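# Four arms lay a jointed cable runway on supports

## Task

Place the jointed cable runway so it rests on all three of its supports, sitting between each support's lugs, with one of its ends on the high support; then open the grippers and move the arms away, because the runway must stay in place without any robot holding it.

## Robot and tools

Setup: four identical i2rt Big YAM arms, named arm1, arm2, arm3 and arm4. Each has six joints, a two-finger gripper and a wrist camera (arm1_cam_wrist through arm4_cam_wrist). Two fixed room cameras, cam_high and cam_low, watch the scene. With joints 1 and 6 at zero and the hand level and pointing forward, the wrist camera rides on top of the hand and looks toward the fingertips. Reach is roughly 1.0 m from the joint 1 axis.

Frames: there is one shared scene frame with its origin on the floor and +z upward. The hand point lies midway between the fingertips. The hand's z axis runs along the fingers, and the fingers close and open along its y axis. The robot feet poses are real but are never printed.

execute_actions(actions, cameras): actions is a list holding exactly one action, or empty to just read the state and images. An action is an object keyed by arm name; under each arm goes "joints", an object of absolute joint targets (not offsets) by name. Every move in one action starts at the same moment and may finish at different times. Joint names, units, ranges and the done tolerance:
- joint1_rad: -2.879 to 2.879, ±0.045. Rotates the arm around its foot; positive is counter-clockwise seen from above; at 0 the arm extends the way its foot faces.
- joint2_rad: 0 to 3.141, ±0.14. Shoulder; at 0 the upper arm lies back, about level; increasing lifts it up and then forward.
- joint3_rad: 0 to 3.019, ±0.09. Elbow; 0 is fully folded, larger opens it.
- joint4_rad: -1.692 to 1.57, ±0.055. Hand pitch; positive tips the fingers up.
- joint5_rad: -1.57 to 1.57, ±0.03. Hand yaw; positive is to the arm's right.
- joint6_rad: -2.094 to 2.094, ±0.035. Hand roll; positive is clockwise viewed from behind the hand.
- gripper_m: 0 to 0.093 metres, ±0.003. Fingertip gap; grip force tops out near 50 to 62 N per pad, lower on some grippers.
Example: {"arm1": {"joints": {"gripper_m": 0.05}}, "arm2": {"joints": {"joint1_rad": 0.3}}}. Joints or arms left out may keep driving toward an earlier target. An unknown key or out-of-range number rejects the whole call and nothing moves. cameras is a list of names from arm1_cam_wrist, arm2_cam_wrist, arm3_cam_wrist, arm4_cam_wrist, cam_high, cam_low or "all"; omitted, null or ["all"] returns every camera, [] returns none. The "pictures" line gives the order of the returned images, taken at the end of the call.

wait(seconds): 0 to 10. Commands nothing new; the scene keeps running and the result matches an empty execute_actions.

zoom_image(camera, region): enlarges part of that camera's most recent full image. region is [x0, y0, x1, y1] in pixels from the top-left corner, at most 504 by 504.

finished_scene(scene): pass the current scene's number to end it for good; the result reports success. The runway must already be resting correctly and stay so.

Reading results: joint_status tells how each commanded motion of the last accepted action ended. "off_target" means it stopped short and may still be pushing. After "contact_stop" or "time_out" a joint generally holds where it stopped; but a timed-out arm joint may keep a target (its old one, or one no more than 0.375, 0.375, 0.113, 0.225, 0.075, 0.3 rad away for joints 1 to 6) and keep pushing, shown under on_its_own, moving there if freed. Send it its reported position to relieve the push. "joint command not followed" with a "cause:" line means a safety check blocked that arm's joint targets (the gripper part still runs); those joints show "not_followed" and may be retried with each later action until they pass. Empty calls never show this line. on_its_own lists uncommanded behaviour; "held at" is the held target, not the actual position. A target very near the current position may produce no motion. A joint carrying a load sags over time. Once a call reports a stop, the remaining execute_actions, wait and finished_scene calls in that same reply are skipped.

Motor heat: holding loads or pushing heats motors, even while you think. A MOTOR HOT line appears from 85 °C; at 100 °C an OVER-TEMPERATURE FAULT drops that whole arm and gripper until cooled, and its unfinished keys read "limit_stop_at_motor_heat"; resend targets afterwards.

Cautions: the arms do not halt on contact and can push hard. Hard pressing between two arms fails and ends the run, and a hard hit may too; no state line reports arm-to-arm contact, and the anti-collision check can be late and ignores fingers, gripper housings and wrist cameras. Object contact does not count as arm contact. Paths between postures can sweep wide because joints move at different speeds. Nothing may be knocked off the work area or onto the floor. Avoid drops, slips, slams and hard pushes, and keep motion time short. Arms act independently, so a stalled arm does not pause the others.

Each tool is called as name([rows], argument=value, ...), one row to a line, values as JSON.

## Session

execute_actions([
  {"arm1":{"joints":{"joint1_rad":-0.44,"joint2_rad":1.5,"joint3_rad":0.85,"joint4_rad":-0.9,"joint5_rad":0,"joint6_rad":-2.0}},"arm4":{"joints":{"joint1_rad":0.53,"joint2_rad":1.5,"joint3_rad":0.85,"joint4_rad":-0.9,"joint5_rad":0,"joint6_rad":2.09}},"arm2":{"joints":{"joint1_rad":0.4,"joint2_rad":1.5,"joint3_rad":0.85,"joint4_rad":-0.9,"joint5_rad":0,"joint6_rad":0.34}},"arm3":{"joints":{"joint1_rad":-0.6,"joint2_rad":1.5,"joint3_rad":0.85,"joint4_rad":-0.9,"joint5_rad":0,"joint6_rad":-0.44}}},
])

Scene clock: 2.47 s.
Motor temperatures (°C, as the motors report them): arm1=[22 22 28 23 30 24] | arm2=[25 34 35 24 22 22] | arm3=[22 29 29 22 26 23] | arm4=[24 26 26 23 27 24]
arm1.joint_positions: joint1_rad=-0.435 joint2_rad=+1.497 joint3_rad=+0.826 joint4_rad=-0.909 joint5_rad=+0.003 joint6_rad=-1.992 gripper_m=+0.095
arm1.joint_status: all done
arm1.hand: x=-0.7968 y=-0.3416 z=+0.9273 quat_wxyz=(+0.003, +0.723, -0.690, +0.004) (m; scene frame)
arm2.joint_positions: joint1_rad=+0.400 joint2_rad=+1.497 joint3_rad=+0.842 joint4_rad=-0.913 joint5_rad=-0.001 joint6_rad=+0.328 gripper_m=+0.094
arm2.joint_status: all done
arm2.hand: x=-0.3548 y=-0.3228 z=+0.9176 quat_wxyz=(+0.000, +0.704, -0.710, +0.002) (m; scene frame)
arm3.joint_positions: joint1_rad=-0.595 joint2_rad=+1.504 joint3_rad=+0.842 joint4_rad=-0.913 joint5_rad=+0.004 joint6_rad=-0.428 gripper_m=+0.094
arm3.joint_status: all done
arm3.hand: x=+0.3486 y=-0.3437 z=+0.8673 quat_wxyz=(+0.003, +0.700, -0.714, +0.004) (m; scene frame)
arm4.joint_positions: joint1_rad=+0.531 joint2_rad=+1.485 joint3_rad=+0.820 joint4_rad=-0.907 joint5_rad=-0.001 joint6_rad=+2.076 gripper_m=+0.094
arm4.joint_status: all done
arm4.hand: x=+0.8312 y=-0.3340 z=+0.8924 quat_wxyz=(+0.004, -0.743, +0.669, -0.008) (m; scene frame)
pictures: arm1_cam_wrist, arm2_cam_wrist, arm3_cam_wrist, arm4_cam_wrist, cam_high, cam_low
Images, in order (width x height): arm1_cam_wrist 616x616, arm2_cam_wrist 616x616, arm3_cam_wrist 616x616, arm4_cam_wrist 616x616, cam_high 896x504, cam_low 896x504.

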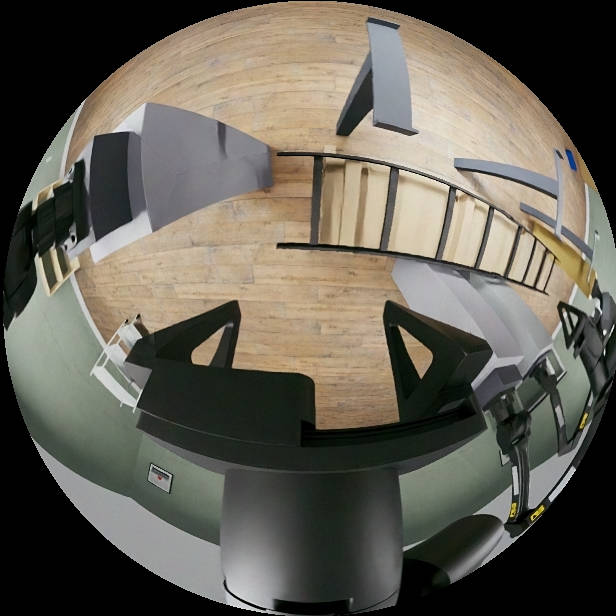

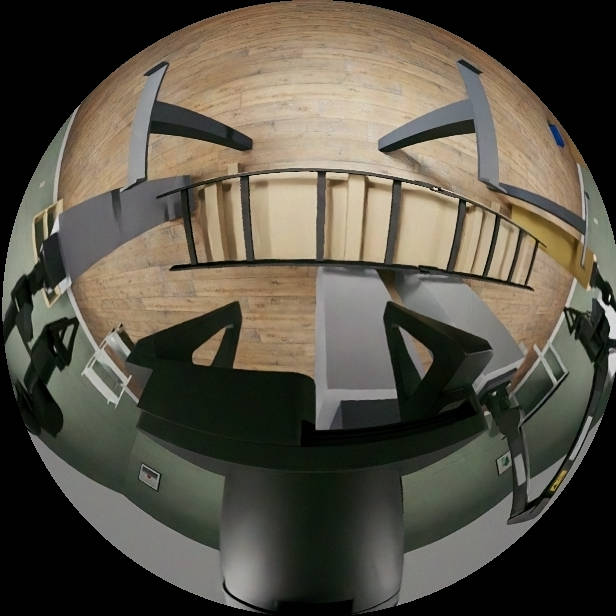

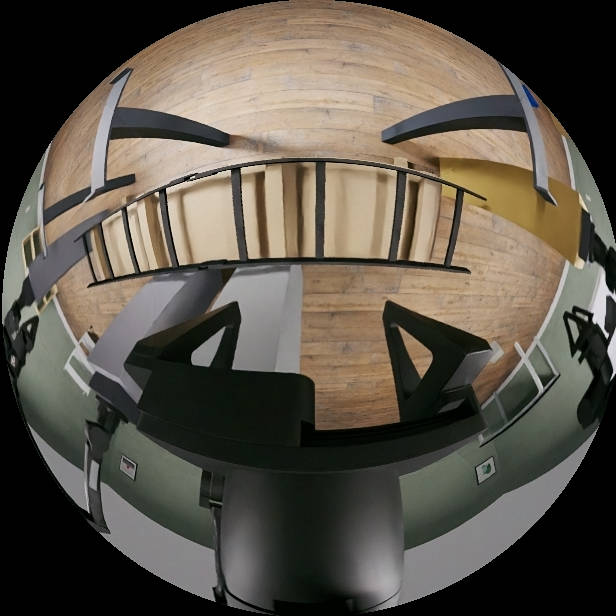

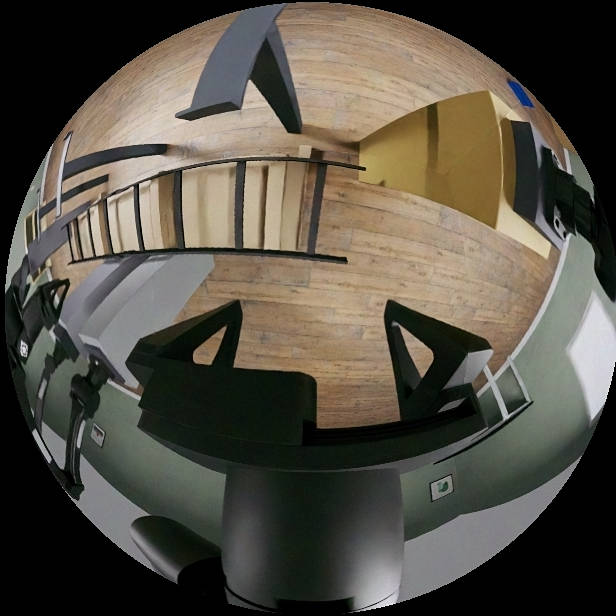

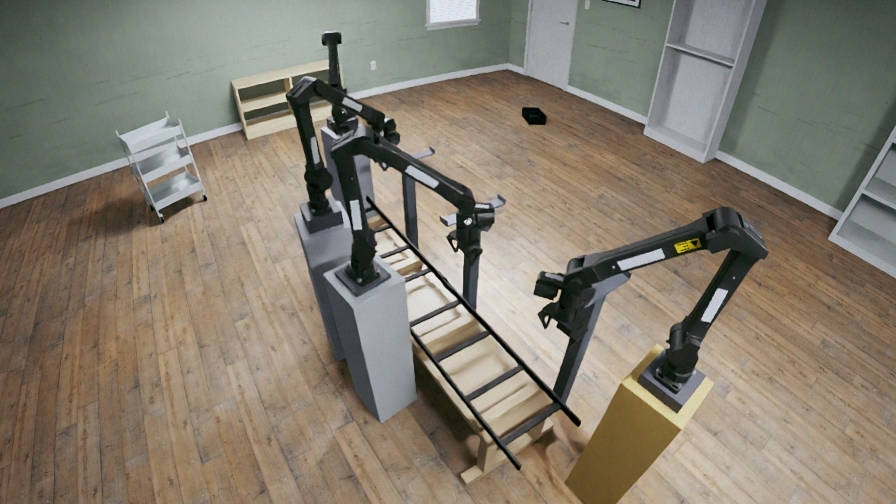

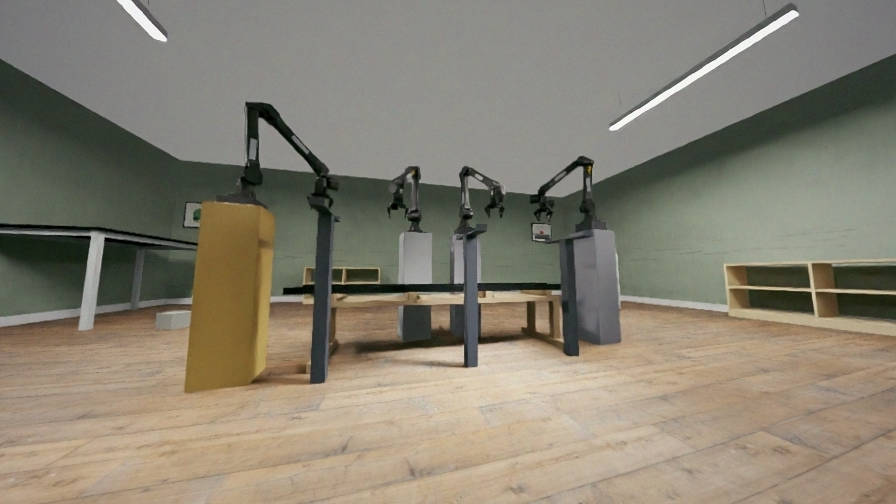

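execute_actions([
  {"arm1":{"joints":{"joint2_rad":2.66,"joint3_rad":0.96,"joint4_rad":0.115}},"arm4":{"joints":{"joint1_rad":0.5,"joint2_rad":2.62,"joint3_rad":1.02,"joint4_rad":0.03}},"arm2":{"joints":{"joint2_rad":2.64,"joint3_rad":1.0,"joint4_rad":0.07}},"arm3":{"joints":{"joint2_rad":2.52,"joint3_rad":0.97,"joint4_rad":0}}},
], cameras=["arm1_cam_wrist","arm2_cam_wrist","arm3_cam_wrist","arm4_cam_wrist"])

Scene clock: 9.60 s.
Motor temperatures (°C, as the motors report them): arm1=[22 23 29 23 29 24] | arm2=[25 34 36 24 22 22] | arm3=[22 30 30 22 26 23] | arm4=[24 26 27 23 27 24]
arm1.joint_positions: joint1_rad=-0.435 joint2_rad=+2.662 joint3_rad=+0.958 joint4_rad=+0.107 joint5_rad=+0.003 joint6_rad=-1.992 gripper_m=+0.095
arm1.joint_status: all done
arm1.hand: x=-0.8178 y=-0.3362 z=+0.5174 quat_wxyz=(+0.007, +0.724, -0.690, -0.004) (m; scene frame)
arm2.joint_positions: joint1_rad=+0.400 joint2_rad=+2.642 joint3_rad=+0.998 joint4_rad=+0.057 joint5_rad=-0.001 joint6_rad=+0.328 gripper_m=+0.094
arm2.joint_status: all done
arm2.hand: x=-0.3498 y=-0.3352 z=+0.5086 quat_wxyz=(+0.004, +0.704, -0.710, +0.011) (m; scene frame)
arm3.joint_positions: joint1_rad=-0.595 joint2_rad=+2.531 joint3_rad=+0.962 joint4_rad=-0.013 joint5_rad=+0.004 joint6_rad=-0.428 gripper_m=+0.094
arm3.joint_status: all done
arm3.hand: x=+0.3504 y=-0.3416 z=+0.4989 quat_wxyz=(+0.007, +0.700, -0.714, +0.005) (m; scene frame)
arm4.joint_positions: joint1_rad=+0.506 joint2_rad=+2.620 joint3_rad=+1.015 joint4_rad=+0.015 joint5_rad=-0.001 joint6_rad=+2.077 gripper_m=+0.094
arm4.joint_status: all done
arm4.hand: x=+0.8255 y=-0.3338 z=+0.4929 quat_wxyz=(+0.013, -0.734, +0.679, -0.011) (m; scene frame)
pictures: arm1_cam_wrist, arm2_cam_wrist, arm3_cam_wrist, arm4_cam_wrist
Images, in order (width x height): arm1_cam_wrist 616x616, arm2_cam_wrist 616x616, arm3_cam_wrist 616x616, arm4_cam_wrist 616x616.

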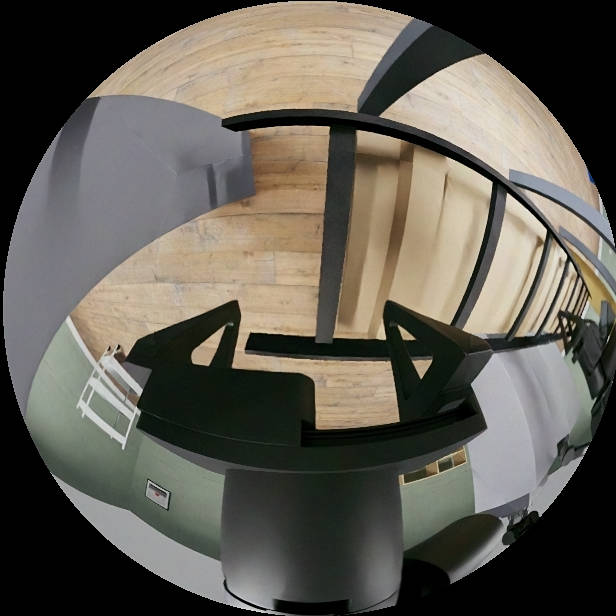

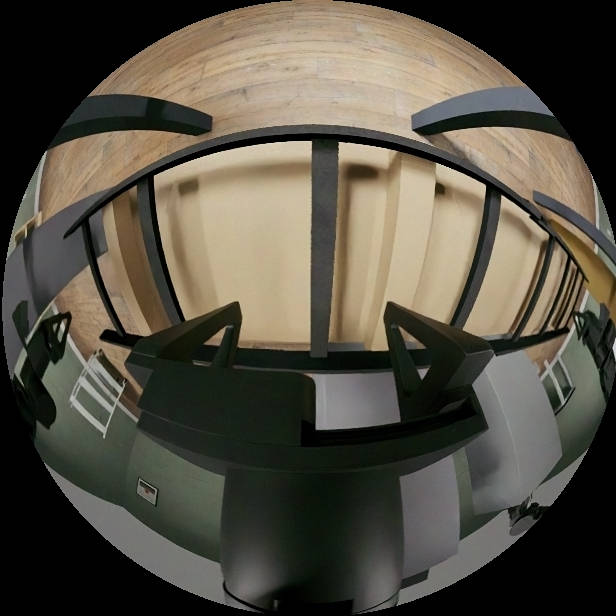

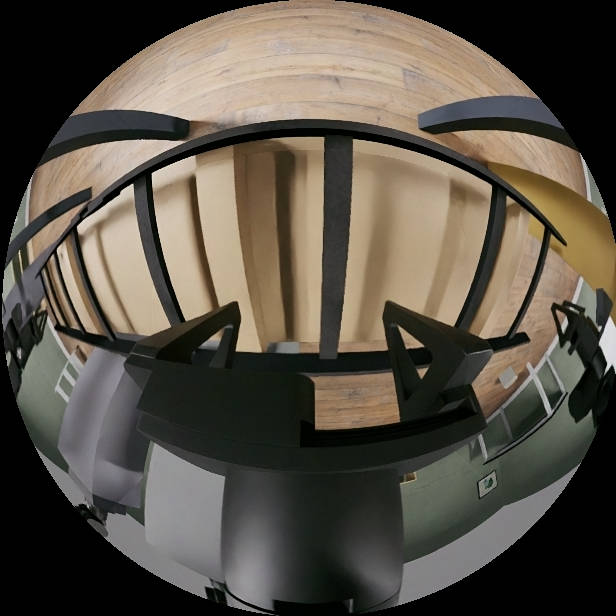

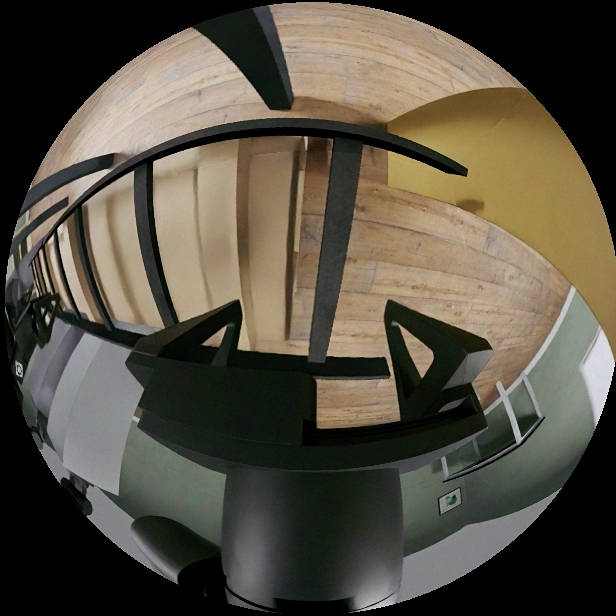

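execute_actions([
  {"arm1":{"joints":{"joint2_rad":3.0,"joint3_rad":1.31,"joint4_rad":0.13}},"arm4":{"joints":{"joint2_rad":2.91,"joint3_rad":1.25,"joint4_rad":0.09}},"arm2":{"joints":{"joint1_rad":0.375,"joint2_rad":2.97,"joint3_rad":1.29,"joint4_rad":0.11}},"arm3":{"joints":{"joint1_rad":-0.645,"joint6_rad":-0.48,"joint2_rad":2.84,"joint3_rad":1.24,"joint4_rad":0.03}}},
], cameras=["arm1_cam_wrist","arm2_cam_wrist","arm3_cam_wrist","arm4_cam_wrist"])

Scene clock: 18.00 s.
Motor temperatures (°C, as the motors report them): arm1=[22 23 28 23 29 24] | arm2=[25 35 35 24 22 22] | arm3=[22 30 29 22 26 23] | arm4=[24 27 26 23 26 24]
arm1.joint_positions: joint1_rad=-0.435 joint2_rad=+3.012 joint3_rad=+1.308 joint4_rad=+0.126 joint5_rad=+0.003 joint6_rad=-1.992 gripper_m=+0.095
arm1.joint_status: all done
arm1.hand: x=-0.7956 y=-0.3458 z=+0.3849 quat_wxyz=(+0.003, +0.724, -0.690, +0.005) (m; scene frame)
arm2.joint_positions: joint1_rad=+0.383 joint2_rad=+2.984 joint3_rad=+1.285 joint4_rad=+0.105 joint5_rad=-0.001 joint6_rad=+0.328 gripper_m=+0.094
arm2.joint_status: all done
arm2.hand: x=-0.3426 y=-0.3371 z=+0.3812 quat_wxyz=(+0.006, +0.698, -0.716, +0.014) (m; scene frame)
arm3.joint_positions: joint1_rad=-0.646 joint2_rad=+2.858 joint3_rad=+1.234 joint4_rad=+0.024 joint5_rad=+0.003 joint6_rad=-0.468 gripper_m=+0.094
arm3.joint_status: all done
arm3.hand: x=+0.3709 y=-0.3434 z=+0.3790 quat_wxyz=(+0.015, +0.696, -0.718, +0.007) (m; scene frame)
arm4.joint_positions: joint1_rad=+0.505 joint2_rad=+2.847 joint3_rad=+1.245 joint4_rad=+0.083 joint5_rad=-0.005 joint6_rad=+2.081 gripper_m=+0.094
arm4.joint_status: all done
arm4.hand: x=+0.7951 y=-0.3554 z=+0.4080 quat_wxyz=(-0.022, -0.732, +0.681, -0.004) (m; scene frame)
pictures: arm1_cam_wrist, arm2_cam_wrist, arm3_cam_wrist, arm4_cam_wrist
Images, in order (width x height): arm1_cam_wrist 616x616, arm2_cam_wrist 616x616, arm3_cam_wrist 616x616, arm4_cam_wrist 616x616.

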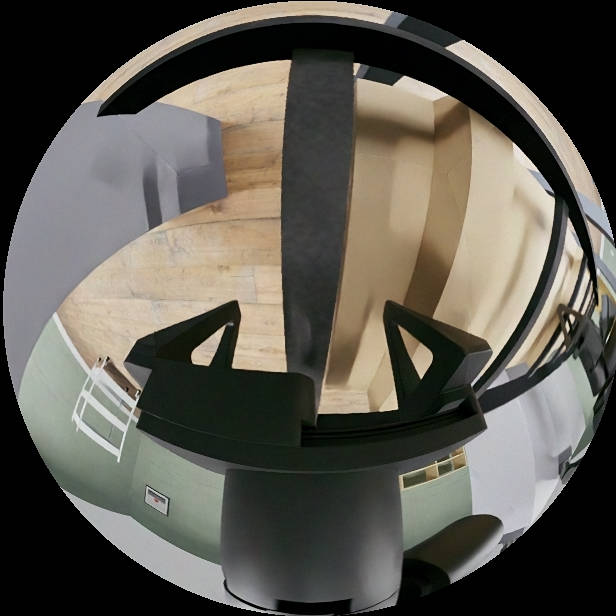

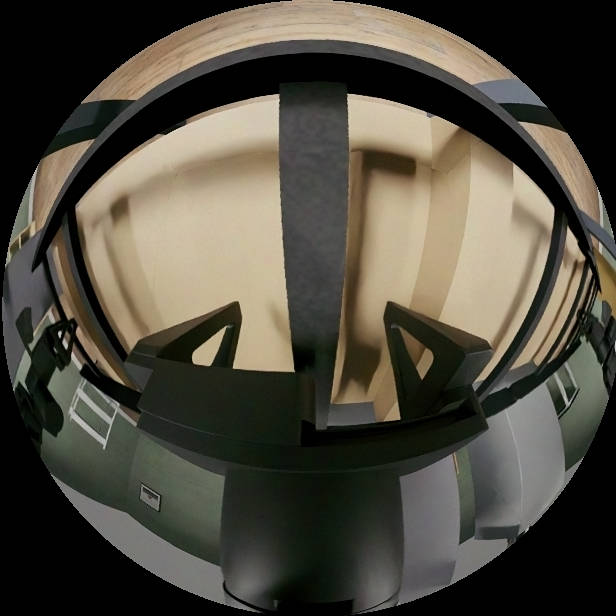

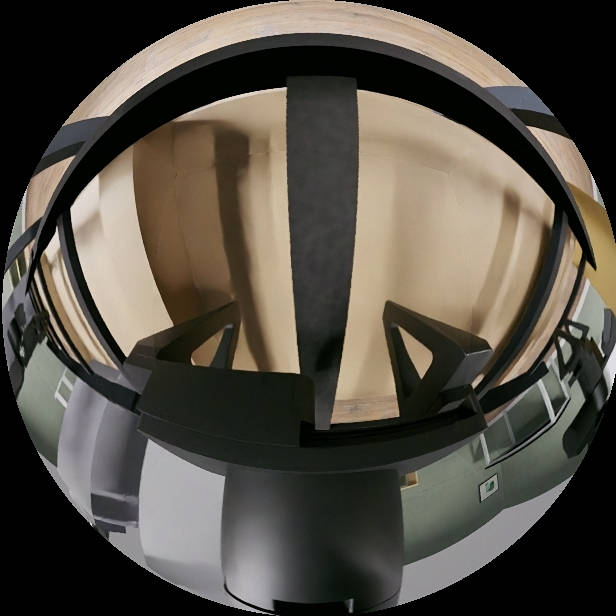

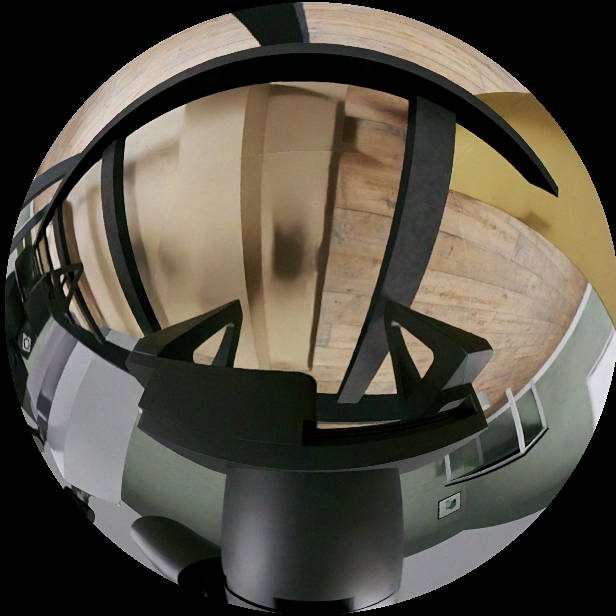

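Arm4 finger landed on the rung; retry.

execute_actions([
  {"arm4":{"joints":{"joint2_rad":2.8,"joint3_rad":1.1}}},
], cameras=[])

execute_actions([
  {"arm4":{"joints":{"joint2_rad":2.91,"joint3_rad":1.17,"joint4_rad":0.12}}},
], cameras=[])

execute_actions([
  {"arm4":{"joints":{"joint3_rad":1.23}}},
], cameras=["arm4_cam_wrist"])

Scene clock: 23.03 s.
Motor temperatures (°C, as the motors report them): arm1=[22 23 28 23 29 24] | arm2=[25 35 35 24 22 22] | arm3=[22 30 29 22 26 23] | arm4=[24 27 26 23 26 24]
arm1.joint_positions: joint1_rad=-0.435 joint2_rad=+3.012 joint3_rad=+1.308 joint4_rad=+0.126 joint5_rad=+0.003 joint6_rad=-1.992 gripper_m=+0.095
arm1.joint_status: not commanded
arm1.hand: x=-0.7956 y=-0.3458 z=+0.3849 quat_wxyz=(+0.003, +0.724, -0.690, +0.005) (m; scene frame)
arm2.joint_positions: joint1_rad=+0.383 joint2_rad=+2.984 joint3_rad=+1.285 joint4_rad=+0.105 joint5_rad=-0.001 joint6_rad=+0.328 gripper_m=+0.094
arm2.joint_status: not commanded
arm2.hand: x=-0.3426 y=-0.3371 z=+0.3812 quat_wxyz=(+0.006, +0.698, -0.716, +0.014) (m; scene frame)
arm3.joint_positions: joint1_rad=-0.646 joint2_rad=+2.858 joint3_rad=+1.234 joint4_rad=+0.024 joint5_rad=+0.003 joint6_rad=-0.468 gripper_m=+0.094
arm3.joint_status: not commanded
arm3.hand: x=+0.3709 y=-0.3434 z=+0.3790 quat_wxyz=(+0.015, +0.696, -0.718, +0.007) (m; scene frame)
arm4.joint_positions: joint1_rad=+0.505 joint2_rad=+2.832 joint3_rad=+1.097 joint4_rad=+0.085 joint5_rad=-0.002 joint6_rad=+2.081 gripper_m=+0.094
arm4.joint_status: all done
arm4.hand: x=+0.8638 y=-0.3093 z=+0.4201 quat_wxyz=(+0.042, -0.732, +0.680, -0.018) (m; scene frame)
pictures: none
No camera images: the call's "cameras" was empty. Leave "cameras" out to get every camera's image.

Scene clock: 23.93 s.
Motor temperatures (°C, as the motors report them): arm1=[22 23 28 23 29 24] | arm2=[25 35 35 24 22 22] | arm3=[22 31 29 22 26 23] | arm4=[24 27 26 23 26 24]
arm1.joint_positions: joint1_rad=-0.435 joint2_rad=+3.012 joint3_rad=+1.308 joint4_rad=+0.126 joint5_rad=+0.003 joint6_rad=-1.992 gripper_m=+0.095
arm1.joint_status: not commanded
arm1.hand: x=-0.7956 y=-0.3458 z=+0.3849 quat_wxyz=(+0.003, +0.724, -0.690, +0.005) (m; scene frame)
arm2.joint_positions: joint1_rad=+0.383 joint2_rad=+2.984 joint3_rad=+1.285 joint4_rad=+0.105 joint5_rad=-0.001 joint6_rad=+0.328 gripper_m=+0.094
arm2.joint_status: not commanded
arm2.hand: x=-0.3426 y=-0.3371 z=+0.3812 quat_wxyz=(+0.006, +0.698, -0.716, +0.014) (m; scene frame)
arm3.joint_positions: joint1_rad=-0.646 joint2_rad=+2.858 joint3_rad=+1.234 joint4_rad=+0.024 joint5_rad=+0.003 joint6_rad=-0.468 gripper_m=+0.094
arm3.joint_status: not commanded
arm3.hand: x=+0.3709 y=-0.3434 z=+0.3790 quat_wxyz=(+0.015, +0.696, -0.718, +0.007) (m; scene frame)
arm4.joint_positions: joint1_rad=+0.505 joint2_rad=+2.904 joint3_rad=+1.175 joint4_rad=+0.112 joint5_rad=-0.002 joint6_rad=+2.081 gripper_m=+0.094
arm4.joint_status: all done
arm4.hand: x=+0.8537 y=-0.3164 z=+0.3915 quat_wxyz=(+0.026, -0.732, +0.681, -0.014) (m; scene frame)
pictures: none
No camera images: the call's "cameras" was empty. Leave "cameras" out to get every camera's image.

Scene clock: 24.67 s.
Motor temperatures (°C, as the motors report them): arm1=[22 23 28 23 29 24] | arm2=[25 35 35 24 22 22] | arm3=[22 31 29 22 26 23] | arm4=[24 27 26 23 26 24]
arm1.joint_positions: joint1_rad=-0.435 joint2_rad=+3.012 joint3_rad=+1.308 joint4_rad=+0.126 joint5_rad=+0.003 joint6_rad=-1.992 gripper_m=+0.095
arm1.joint_status: not commanded
arm1.hand: x=-0.7956 y=-0.3458 z=+0.3849 quat_wxyz=(+0.003, +0.724, -0.690, +0.005) (m; scene frame)
arm2.joint_positions: joint1_rad=+0.383 joint2_rad=+2.984 joint3_rad=+1.285 joint4_rad=+0.105 joint5_rad=-0.001 joint6_rad=+0.328 gripper_m=+0.094
arm2.joint_status: not commanded
arm2.hand: x=-0.3426 y=-0.3371 z=+0.3812 quat_wxyz=(+0.006, +0.698, -0.716, +0.014) (m; scene frame)
arm3.joint_positions: joint1_rad=-0.646 joint2_rad=+2.858 joint3_rad=+1.234 joint4_rad=+0.024 joint5_rad=+0.003 joint6_rad=-0.468 gripper_m=+0.094
arm3.joint_status: not commanded
arm3.hand: x=+0.3709 y=-0.3434 z=+0.3790 quat_wxyz=(+0.015, +0.696, -0.718, +0.007) (m; scene frame)
arm4.joint_positions: joint1_rad=+0.505 joint2_rad=+2.904 joint3_rad=+1.235 joint4_rad=+0.112 joint5_rad=-0.002 joint6_rad=+2.081 gripper_m=+0.094
arm4.joint_status: all done
arm4.hand: x=+0.8229 y=-0.3367 z=+0.3877 quat_wxyz=(-0.003, -0.732, +0.681, -0.007) (m; scene frame)
pictures: arm4_cam_wrist
Images, in order (width x height): arm4_cam_wrist 616x616.

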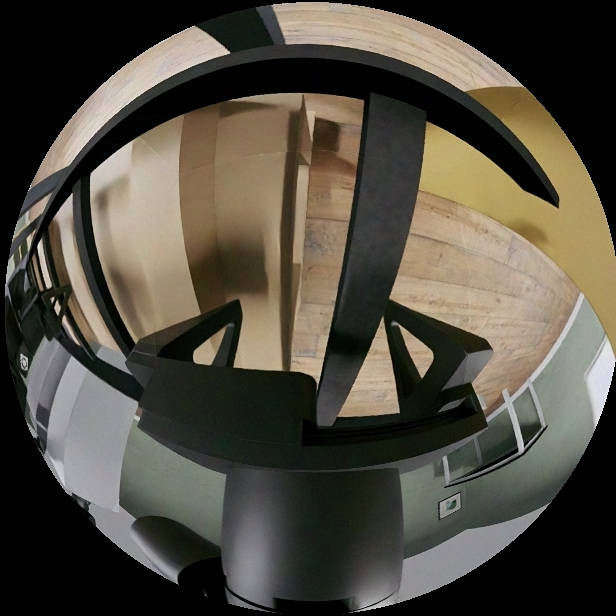

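execute_actions([
  {"arm4":{"joints":{"joint1_rad":0.56,"joint2_rad":2.94,"joint3_rad":1.215,"joint4_rad":0.13}}},
], cameras=[])

execute_actions([
  {"arm1":{"joints":{"gripper_m":0}},"arm2":{"joints":{"gripper_m":0}},"arm3":{"joints":{"gripper_m":0}},"arm4":{"joints":{"gripper_m":0}}},
], cameras=[])

execute_actions([
  {"arm1":{"joints":{"joint2_rad":2.6,"joint3_rad":1.01,"joint4_rad":0.07}},"arm2":{"joints":{"joint2_rad":2.57,"joint3_rad":0.97,"joint4_rad":0.07}},"arm3":{"joints":{"joint2_rad":2.44,"joint3_rad":0.94,"joint4_rad":0}},"arm4":{"joints":{"joint2_rad":2.5,"joint3_rad":0.92,"joint4_rad":0.05}}},
], cameras=[])

execute_actions([
  {"arm1":{"joints":{"joint2_rad":2.14,"joint3_rad":0.82,"joint4_rad":-0.2}},"arm2":{"joints":{"joint2_rad":2.1,"joint3_rad":0.78,"joint4_rad":-0.18}},"arm3":{"joints":{"joint2_rad":1.97,"joint3_rad":0.79,"joint4_rad":-0.29}},"arm4":{"joints":{"joint2_rad":2.01,"joint3_rad":0.75,"joint4_rad":-0.26}}},
], cameras=["cam_high"])

execute_actions([
  {"arm1":{"joints":{"joint2_rad":1.63,"joint3_rad":0.83,"joint4_rad":-0.75}},"arm2":{"joints":{"joint2_rad":1.56,"joint3_rad":0.81,"joint4_rad":-0.74}},"arm3":{"joints":{"joint2_rad":1.45,"joint3_rad":0.88,"joint4_rad":-0.86}},"arm4":{"joints":{"joint2_rad":1.48,"joint3_rad":0.81,"joint4_rad":-0.85}}},
], cameras=["cam_high"])

execute_actions([
  {"arm1":{"joints":{"joint2_rad":1.44,"joint3_rad":0.98,"joint4_rad":-1.07}},"arm2":{"joints":{"joint2_rad":1.38,"joint3_rad":0.96,"joint4_rad":-1.04}},"arm3":{"joints":{"joint2_rad":1.32,"joint3_rad":1.06,"joint4_rad":-1.14}},"arm4":{"joints":{"joint2_rad":1.31,"joint3_rad":0.99,"joint4_rad":-1.17}}},
], cameras=["cam_high","cam_low"])

Scene clock: 42.40 s.
Motor temperatures (°C, as the motors report them): arm1=[22 24 27 23 28 24] | arm2=[25 36 34 24 22 22] | arm3=[22 31 28 22 25 23] | arm4=[24 27 25 23 26 24]
arm1.joint_positions: joint1_rad=-0.435 joint2_rad=+3.012 joint3_rad=+1.308 joint4_rad=+0.126 joint5_rad=+0.003 joint6_rad=-1.992 gripper_m=+0.095
arm1.joint_status: not commanded
arm1.hand: x=-0.7956 y=-0.3458 z=+0.3849 quat_wxyz=(+0.003, +0.724, -0.690, +0.005) (m; scene frame)
arm2.joint_positions: joint1_rad=+0.383 joint2_rad=+2.984 joint3_rad=+1.285 joint4_rad=+0.105 joint5_rad=-0.001 joint6_rad=+0.328 gripper_m=+0.094
arm2.joint_status: not commanded
arm2.hand: x=-0.3426 y=-0.3371 z=+0.3812 quat_wxyz=(+0.006, +0.698, -0.716, +0.014) (m; scene frame)
arm3.joint_positions: joint1_rad=-0.646 joint2_rad=+2.858 joint3_rad=+1.234 joint4_rad=+0.024 joint5_rad=+0.003 joint6_rad=-0.468 gripper_m=+0.094
arm3.joint_status: not commanded
arm3.hand: x=+0.3709 y=-0.3434 z=+0.3790 quat_wxyz=(+0.015, +0.696, -0.718, +0.007) (m; scene frame)
arm4.joint_positions: joint1_rad=+0.561 joint2_rad=+2.928 joint3_rad=+1.221 joint4_rad=+0.115 joint5_rad=-0.001 joint6_rad=+2.081 gripper_m=+0.094
arm4.joint_status: all done
arm4.hand: x=+0.8523 y=-0.3406 z=+0.3808 quat_wxyz=(+0.013, -0.751, +0.660, -0.011) (m; scene frame)
pictures: none
No camera images: the call's "cameras" was empty. Leave "cameras" out to get every camera's image.

Scene clock: 43.13 s.
Motor temperatures (°C, as the motors report them): arm1=[22 24 27 23 28 24] | arm2=[25 36 34 24 22 22] | arm3=[22 31 28 22 25 23] | arm4=[24 27 25 23 26 24]
arm1.joint_positions: joint1_rad=-0.437 joint2_rad=+3.012 joint3_rad=+1.306 joint4_rad=+0.126 joint5_rad=+0.003 joint6_rad=-1.979 gripper_m=+0.025
arm1.joint_status: gripper_m off_target (ended at +0.025, target +0.000)
arm1.hand: x=-0.7975 y=-0.3458 z=+0.3849 quat_wxyz=(+0.004, +0.718, -0.696, +0.004) (m; scene frame)
arm2.joint_positions: joint1_rad=+0.383 joint2_rad=+2.984 joint3_rad=+1.285 joint4_rad=+0.106 joint5_rad=+0.003 joint6_rad=+0.326 gripper_m=+0.024
arm2.joint_status: gripper_m off_target (ended at +0.024, target +0.000)
arm2.hand: x=-0.3419 y=-0.3366 z=+0.3812 quat_wxyz=(+0.004, +0.699, -0.715, +0.014) (m; scene frame)
arm3.joint_positions: joint1_rad=-0.651 joint2_rad=+2.858 joint3_rad=+1.238 joint4_rad=+0.027 joint5_rad=+0.013 joint6_rad=-0.477 gripper_m=+0.024
arm3.joint_status: gripper_m off_target (ended at +0.024, target +0.000)
arm3.hand: x=+0.3754 y=-0.3425 z=+0.3789 quat_wxyz=(+0.011, +0.698, -0.716, +0.011) (m; scene frame)
arm4.joint_positions: joint1_rad=+0.558 joint2_rad=+2.928 joint3_rad=+1.226 joint4_rad=+0.124 joint5_rad=+0.004 joint6_rad=+2.104 gripper_m=+0.026
arm4.joint_status: gripper_m off_target (ended at +0.026, target +0.000)
arm4.hand: x=+0.8472 y=-0.3420 z=+0.3804 quat_wxyz=(+0.008, -0.742, +0.670, -0.007) (m; scene frame)
pictures: none
No camera images: the call's "cameras" was empty. Leave "cameras" out to get every camera's image.

Scene clock: 44.30 s.
Motor temperatures (°C, as the motors report them): arm1=[22 24 27 23 28 24] | arm2=[25 36 34 24 22 22] | arm3=[22 31 29 22 25 23] | arm4=[24 27 25 23 26 24]
arm1.joint_positions: joint1_rad=-0.448 joint2_rad=+2.653 joint3_rad=+1.004 joint4_rad=+0.061 joint5_rad=+0.007 joint6_rad=-1.988 gripper_m=+0.025
arm1.joint_status: all done
arm1.hand: x=-0.7986 y=-0.3492 z=+0.5191 quat_wxyz=(+0.007, +0.718, -0.696, +0.001) (m; scene frame)
arm2.joint_positions: joint1_rad=+0.382 joint2_rad=+2.649 joint3_rad=+0.987 joint4_rad=+0.084 joint5_rad=-0.005 joint6_rad=+0.323 gripper_m=+0.024
arm2.joint_status: all done
arm2.hand: x=-0.3431 y=-0.3376 z=+0.5064 quat_wxyz=(+0.005, +0.700, -0.714, +0.006) (m; scene frame)
arm3.joint_positions: joint1_rad=-0.648 joint2_rad=+2.515 joint3_rad=+0.959 joint4_rad=+0.012 joint5_rad=+0.015 joint6_rad=-0.479 gripper_m=+0.024
arm3.joint_status: all done
arm3.hand: x=+0.3752 y=-0.3408 z=+0.5049 quat_wxyz=(-0.013, +0.700, -0.714, +0.005) (m; scene frame)
arm4.joint_positions: joint1_rad=+0.558 joint2_rad=+2.553 joint3_rad=+0.930 joint4_rad=+0.046 joint5_rad=+0.006 joint6_rad=+2.104 gripper_m=+0.026
arm4.joint_status: all done
arm4.hand: x=+0.8458 y=-0.3402 z=+0.5176 quat_wxyz=(+0.007, -0.742, +0.670, -0.005) (m; scene frame)
pictures: none
No camera images: the call's "cameras" was empty. Leave "cameras" out to get every camera's image.

Scene clock: 45.43 s.
Motor temperatures (°C, as the motors report them): arm1=[22 24 27 23 28 24] | arm2=[25 36 34 24 22 22] | arm3=[22 31 29 22 25 23] | arm4=[24 27 25 23 26 24]
arm1.joint_positions: joint1_rad=-0.451 joint2_rad=+2.197 joint3_rad=+0.800 joint4_rad=-0.207 joint5_rad=+0.003 joint6_rad=-1.991 gripper_m=+0.025
arm1.joint_status: all done
arm1.hand: x=-0.7981 y=-0.3489 z=+0.6729 quat_wxyz=(+0.008, +0.718, -0.696, -0.007) (m; scene frame)
arm2.joint_positions: joint1_rad=+0.380 joint2_rad=+2.195 joint3_rad=+0.773 joint4_rad=-0.160 joint5_rad=-0.005 joint6_rad=+0.321 gripper_m=+0.024
arm2.joint_status: all done
arm2.hand: x=-0.3435 y=-0.3352 z=+0.6574 quat_wxyz=(+0.006, +0.700, -0.714, +0.007) (m; scene frame)
arm3.joint_positions: joint1_rad=-0.648 joint2_rad=+2.060 joint3_rad=+0.794 joint4_rad=-0.271 joint5_rad=+0.017 joint6_rad=-0.479 gripper_m=+0.024
arm3.joint_status: all done
arm3.hand: x=+0.3763 y=-0.3388 z=+0.6578 quat_wxyz=(-0.017, +0.700, -0.714, +0.005) (m; scene frame)
arm4.joint_positions: joint1_rad=+0.562 joint2_rad=+2.074 joint3_rad=+0.747 joint4_rad=-0.260 joint5_rad=+0.005 joint6_rad=+2.106 gripper_m=+0.026
arm4.joint_status: all done
arm4.hand: x=+0.8449 y=-0.3403 z=+0.6738 quat_wxyz=(+0.012, -0.743, +0.669, -0.007) (m; scene frame)
pictures: cam_high
Images, in order (width x height): cam_high 896x504.

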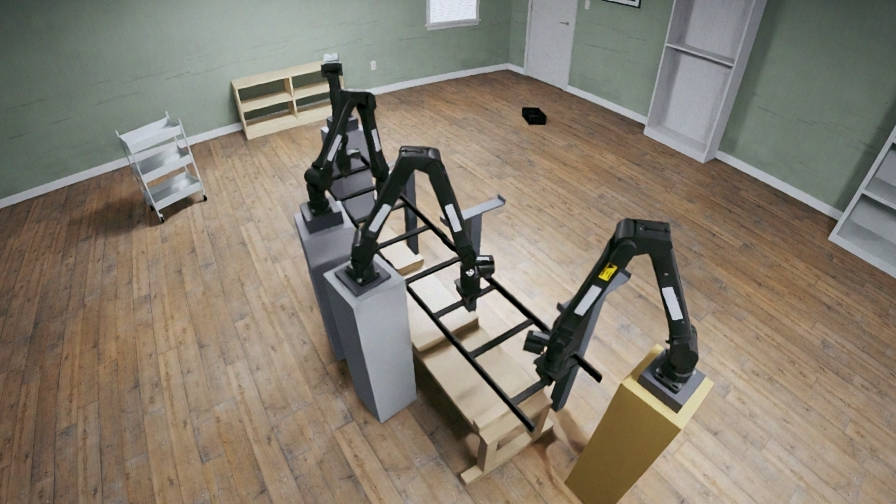

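Scene clock: 48.03 s.
Motor temperatures (°C, as the motors report them): arm1=[22 24 28 23 28 24] | arm2=[25 36 35 24 22 22] | arm3=[22 31 29 22 25 23] | arm4=[24 28 26 23 26 24]
arm1.joint_positions: joint1_rad=-0.452 joint2_rad=+1.654 joint3_rad=+0.783 joint4_rad=-0.734 joint5_rad=+0.009 joint6_rad=-1.992 gripper_m=+0.025
arm1.joint_status: all done
arm1.hand: x=-0.7990 y=-0.3489 z=+0.8617 quat_wxyz=(+0.011, +0.718, -0.696, -0.006) (m; scene frame)
arm2.joint_positions: joint1_rad=+0.379 joint2_rad=+1.642 joint3_rad=+0.760 joint4_rad=-0.715 joint5_rad=-0.007 joint6_rad=+0.320 gripper_m=+0.024
arm2.joint_status: all done
arm2.hand: x=-0.3445 y=-0.3332 z=+0.8457 quat_wxyz=(+0.010, +0.699, -0.715, +0.013) (m; scene frame)
arm3.joint_positions: joint1_rad=-0.648 joint2_rad=+1.544 joint3_rad=+0.828 joint4_rad=-0.793 joint5_rad=+0.019 joint6_rad=-0.481 gripper_m=+0.024
arm3.joint_status: joint4_rad time_out (moved -0.521 of -0.589); the others done
arm3.on_its_own: joint4_rad reads -0.793 and still pushes toward -0.860 since a time_out
arm3.hand: x=+0.3768 y=-0.3374 z=+0.8499 quat_wxyz=(-0.031, +0.700, -0.714, +0.002) (m; scene frame)
arm4.joint_positions: joint1_rad=+0.563 joint2_rad=+1.527 joint3_rad=+0.780 joint4_rad=-0.826 joint5_rad=-0.005 joint6_rad=+2.108 gripper_m=+0.026
arm4.joint_status: all done
arm4.hand: x=+0.8425 y=-0.3411 z=+0.8670 quat_wxyz=(+0.005, -0.743, +0.669, -0.010) (m; scene frame)
pictures: cam_high
Images, in order (width x height): cam_high 896x504.

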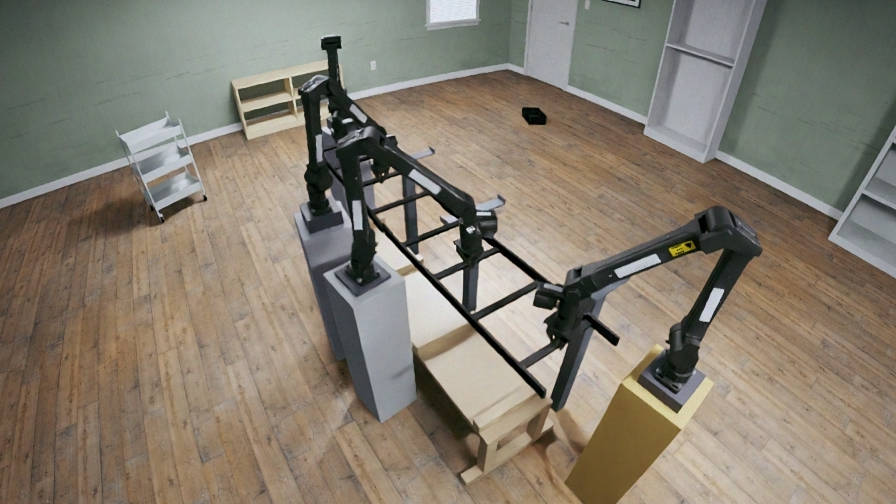

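not run: a stop came earlier in this reply.

execute_actions([
  {"arm1":{"joints":{"joint2_rad":1.42,"joint3_rad":0.96,"joint4_rad":-1.07}},"arm2":{"joints":{"joint1_rad":0.41,"joint2_rad":1.38,"joint3_rad":0.96,"joint4_rad":-1.04}},"arm3":{"joints":{"joint1_rad":-0.62,"joint2_rad":1.32,"joint3_rad":1.05,"joint4_rad":-1.12}},"arm4":{"joints":{"joint2_rad":1.34,"joint3_rad":1.02,"joint4_rad":-1.17}}},
], cameras=["cam_low"])

Scene clock: 58.77 s.
Motor temperatures (°C, as the motors report them): arm1=[22 24 30 23 28 24] | arm2=[25 37 39 24 22 22] | arm3=[22 31 33 22 26 23] | arm4=[24 27 28 23 26 24]
arm1.joint_positions: joint1_rad=-0.463 joint2_rad=+1.449 joint3_rad=+0.891 joint4_rad=-1.058 joint5_rad=+0.021 joint6_rad=-2.002 gripper_m=+0.025
arm1.joint_status: all done
arm1.hand: x=-0.8045 y=-0.3521 z=+0.9642 quat_wxyz=(+0.018, +0.717, -0.696, -0.010) (m; scene frame)
arm2.joint_positions: joint1_rad=+0.393 joint2_rad=+1.455 joint3_rad=+0.847 joint4_rad=-0.993 joint5_rad=-0.017 joint6_rad=+0.328 gripper_m=+0.024
arm2.joint_status: joint3_rad time_out (moved +0.087 of +0.200); the others done
arm2.on_its_own: joint3_rad reads +0.847 and still pushes toward +0.960 since a time_out
arm2.hand: x=-0.3510 y=-0.3359 z=+0.9337 quat_wxyz=(+0.015, +0.702, -0.712, +0.013) (m; scene frame)
arm3.joint_positions: joint1_rad=-0.634 joint2_rad=+1.403 joint3_rad=+0.945 joint4_rad=-1.072 joint5_rad=+0.027 joint6_rad=-0.470 gripper_m=+0.024
arm3.joint_status: joint3_rad time_out (moved +0.117 of +0.222); the others done
arm3.on_its_own: joint3_rad reads +0.945 and still pushes toward +1.050 since a time_out
arm3.hand: x=+0.3711 y=-0.3393 z=+0.9357 quat_wxyz=(-0.022, +0.701, -0.713, +0.008) (m; scene frame)
arm4.joint_positions: joint1_rad=+0.563 joint2_rad=+1.400 joint3_rad=+0.946 joint4_rad=-1.145 joint5_rad=-0.002 joint6_rad=+2.108 gripper_m=+0.026
arm4.joint_status: all done
arm4.hand: x=+0.8345 y=-0.3451 z=+0.9623 quat_wxyz=(+0.018, -0.743, +0.669, -0.012) (m; scene frame)
pictures: cam_low
Images, in order (width x height): cam_low 896x504.

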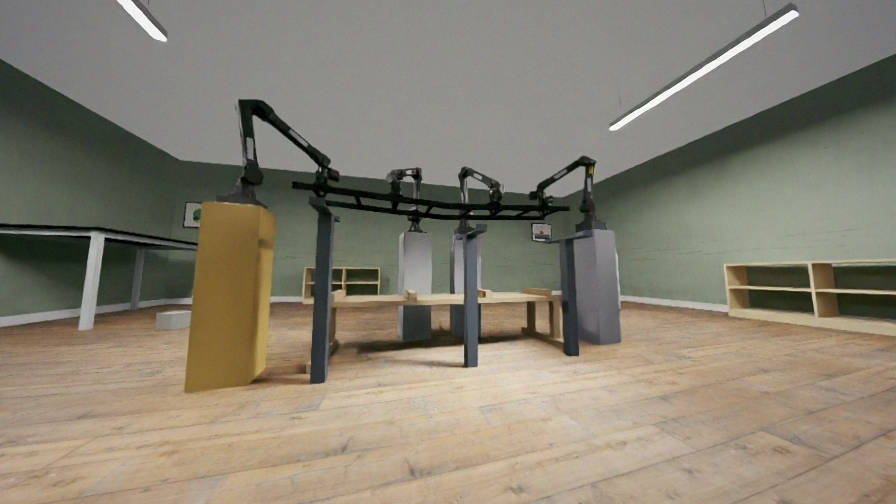

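execute_actions([
  {"arm1":{"joints":{"joint1_rad":0.0,"joint6_rad":-1.53,"joint2_rad":1.3,"joint3_rad":0.89,"joint4_rad":-1.08}},"arm2":{"joints":{"joint1_rad":0.29,"joint6_rad":0.22,"joint2_rad":1.69,"joint3_rad":1.44,"joint4_rad":-1.13}},"arm3":{"joints":{"joint1_rad":-0.48,"joint6_rad":-0.31,"joint2_rad":1.62,"joint3_rad":1.46,"joint4_rad":-1.2}},"arm4":{"joints":{"joint1_rad":0.04,"joint6_rad":1.6,"joint2_rad":1.12,"joint3_rad":0.88,"joint4_rad":-1.22}}},
], cameras=[])

Scene clock: 65.87 s.
Motor temperatures (°C, as the motors report them): arm1=[22 24 32 23 28 24] | arm2=[25 37 44 24 23 22] | arm3=[22 32 37 22 27 23] | arm4=[24 28 30 23 26 24]
arm1.joint_positions: joint1_rad=-0.012 joint2_rad=+1.362 joint3_rad=+0.834 joint4_rad=-1.100 joint5_rad=+0.013 joint6_rad=-1.557 gripper_m=+0.025
arm1.joint_status: all done
arm1.hand: x=-0.8054 y=-0.1958 z=+0.9730 quat_wxyz=(+0.025, +0.719, -0.694, -0.007) (m; scene frame)
arm2.joint_positions: joint1_rad=+0.293 joint2_rad=+1.809 joint3_rad=+1.300 joint4_rad=-1.086 joint5_rad=-0.035 joint6_rad=+0.220 gripper_m=+0.024
arm2.joint_status: joint3_rad time_out (moved +0.453 of +0.593); the others done
arm2.on_its_own: joint3_rad reads +1.300 and still pushes toward +1.412 since a time_out
arm2.hand: x=-0.3525 y=-0.1775 z=+0.9326 quat_wxyz=(+0.022, +0.704, -0.710, +0.004) (m; scene frame)
arm3.joint_positions: joint1_rad=-0.482 joint2_rad=+1.753 joint3_rad=+1.378 joint4_rad=-1.134 joint5_rad=+0.042 joint6_rad=-0.323 gripper_m=+0.024
arm3.joint_status: joint4_rad time_out (moved -0.062 of -0.128); the others done
arm3.on_its_own: joint4_rad reads -1.134 and still pushes toward -1.200 since a time_out
arm3.hand: x=+0.3700 y=-0.1753 z=+0.9397 quat_wxyz=(-0.035, +0.703, -0.711, +0.007) (m; scene frame)
arm4.joint_positions: joint1_rad=+0.080 joint2_rad=+1.199 joint3_rad=+0.827 joint4_rad=-1.222 joint5_rad=-0.013 joint6_rad=+1.663 gripper_m=+0.025
arm4.joint_status: joint6_rad time_out (moved -0.446 of -0.508); the others done
arm4.on_its_own: joint6_rad reads +1.663 and still pushes toward +1.600 since a time_out
arm4.hand: x=+0.8292 y=-0.1780 z=+0.9831 quat_wxyz=(+0.009, -0.730, +0.683, -0.020) (m; scene frame)
pictures: none
No camera images: the call's "cameras" was empty. Leave "cameras" out to get every camera's image.

execute_actions([
  {"arm1":{"joints":{"joint1_rad":0.48,"joint6_rad":-1.05,"joint2_rad":1.37,"joint3_rad":0.96,"joint4_rad":-1.08}},"arm2":{"joints":{"joint1_rad":0.235,"joint6_rad":0.16,"joint2_rad":2.02,"joint3_rad":2.0,"joint4_rad":-1.31}},"arm3":{"joints":{"joint1_rad":-0.39,"joint6_rad":-0.22,"joint2_rad":1.94,"joint3_rad":1.97,"joint4_rad":-1.33}},"arm4":{"joints":{"joint1_rad":-0.45,"joint6_rad":1.12,"joint2_rad":1.17,"joint3_rad":0.9,"joint4_rad":-1.21}}},
], cameras=[])

Scene clock: 73.27 s.
Motor temperatures (°C, as the motors report them): arm1=[22 24 33 23 28 24] | arm2=[25 39 47 24 23 22] | arm3=[22 34 38 22 28 23] | arm4=[24 27 31 23 26 24]
arm1.joint_positions: joint1_rad=+0.432 joint2_rad=+1.439 joint3_rad=+0.899 joint4_rad=-1.064 joint5_rad=+0.023 joint6_rad=-1.099 gripper_m=+0.025
arm1.joint_status: joint1_rad time_out (moved +0.444 of +0.492); joint6_rad time_out (moved +0.458 of +0.507); the others done
arm1.on_its_own: joint1_rad reads +0.432 and still pushes toward +0.480 since a time_out; joint6_rad reads -1.099 and still pushes toward -1.050 since a time_out
arm1.hand: x=-0.8128 y=-0.0432 z=+0.9664 quat_wxyz=(+0.020, +0.714, -0.699, +0.014) (m; scene frame)
arm2.joint_positions: joint1_rad=+0.250 joint2_rad=+2.163 joint3_rad=+1.858 joint4_rad=-1.275 joint5_rad=-0.035 joint6_rad=+0.175 gripper_m=+0.024
arm2.joint_status: joint2_rad time_out (moved +0.354 of +0.211); joint3_rad time_out (moved +0.559 of +0.700); the others done
arm2.on_its_own: joint2_rad reads +2.163 and still pushes toward +2.020 since a time_out; joint3_rad reads +1.858 and still pushes toward +1.971 since a time_out
arm2.hand: x=-0.3561 y=-0.0282 z=+0.9275 quat_wxyz=(+0.018, +0.705, -0.709, -0.003) (m; scene frame)
arm3.joint_positions: joint1_rad=-0.406 joint2_rad=+2.095 joint3_rad=+1.884 joint4_rad=-1.262 joint5_rad=+0.035 joint6_rad=-0.246 gripper_m=+0.024
arm3.joint_status: joint2_rad time_out (moved +0.342 of +0.187); joint4_rad time_out (moved -0.128 of -0.196); the others done
arm3.on_its_own: joint2_rad reads +2.095 and still pushes toward +1.940 since a time_out; joint4_rad reads -1.262 and still pushes toward -1.330 since a time_out
arm3.hand: x=+0.3666 y=-0.0277 z=+0.9329 quat_wxyz=(-0.049, +0.701, -0.711, -0.008) (m; scene frame)
arm4.joint_positions: joint1_rad=-0.394 joint2_rad=+1.238 joint3_rad=+0.831 joint4_rad=-1.166 joint5_rad=-0.017 joint6_rad=+1.195 gripper_m=+0.025
arm4.joint_status: joint1_rad time_out (moved -0.474 of -0.530); joint6_rad time_out (moved -0.468 of -0.543); the others done
arm4.on_its_own: joint1_rad reads -0.394 and still pushes toward -0.450 since a time_out; joint6_rad reads +1.195 and still pushes toward +1.120 since a time_out
arm4.hand: x=+0.8254 y=-0.0348 z=+0.9723 quat_wxyz=(-0.003, -0.728, +0.686, -0.013) (m; scene frame)
pictures: none
No camera images: the call's "cameras" was empty. Leave "cameras" out to get every camera's image.


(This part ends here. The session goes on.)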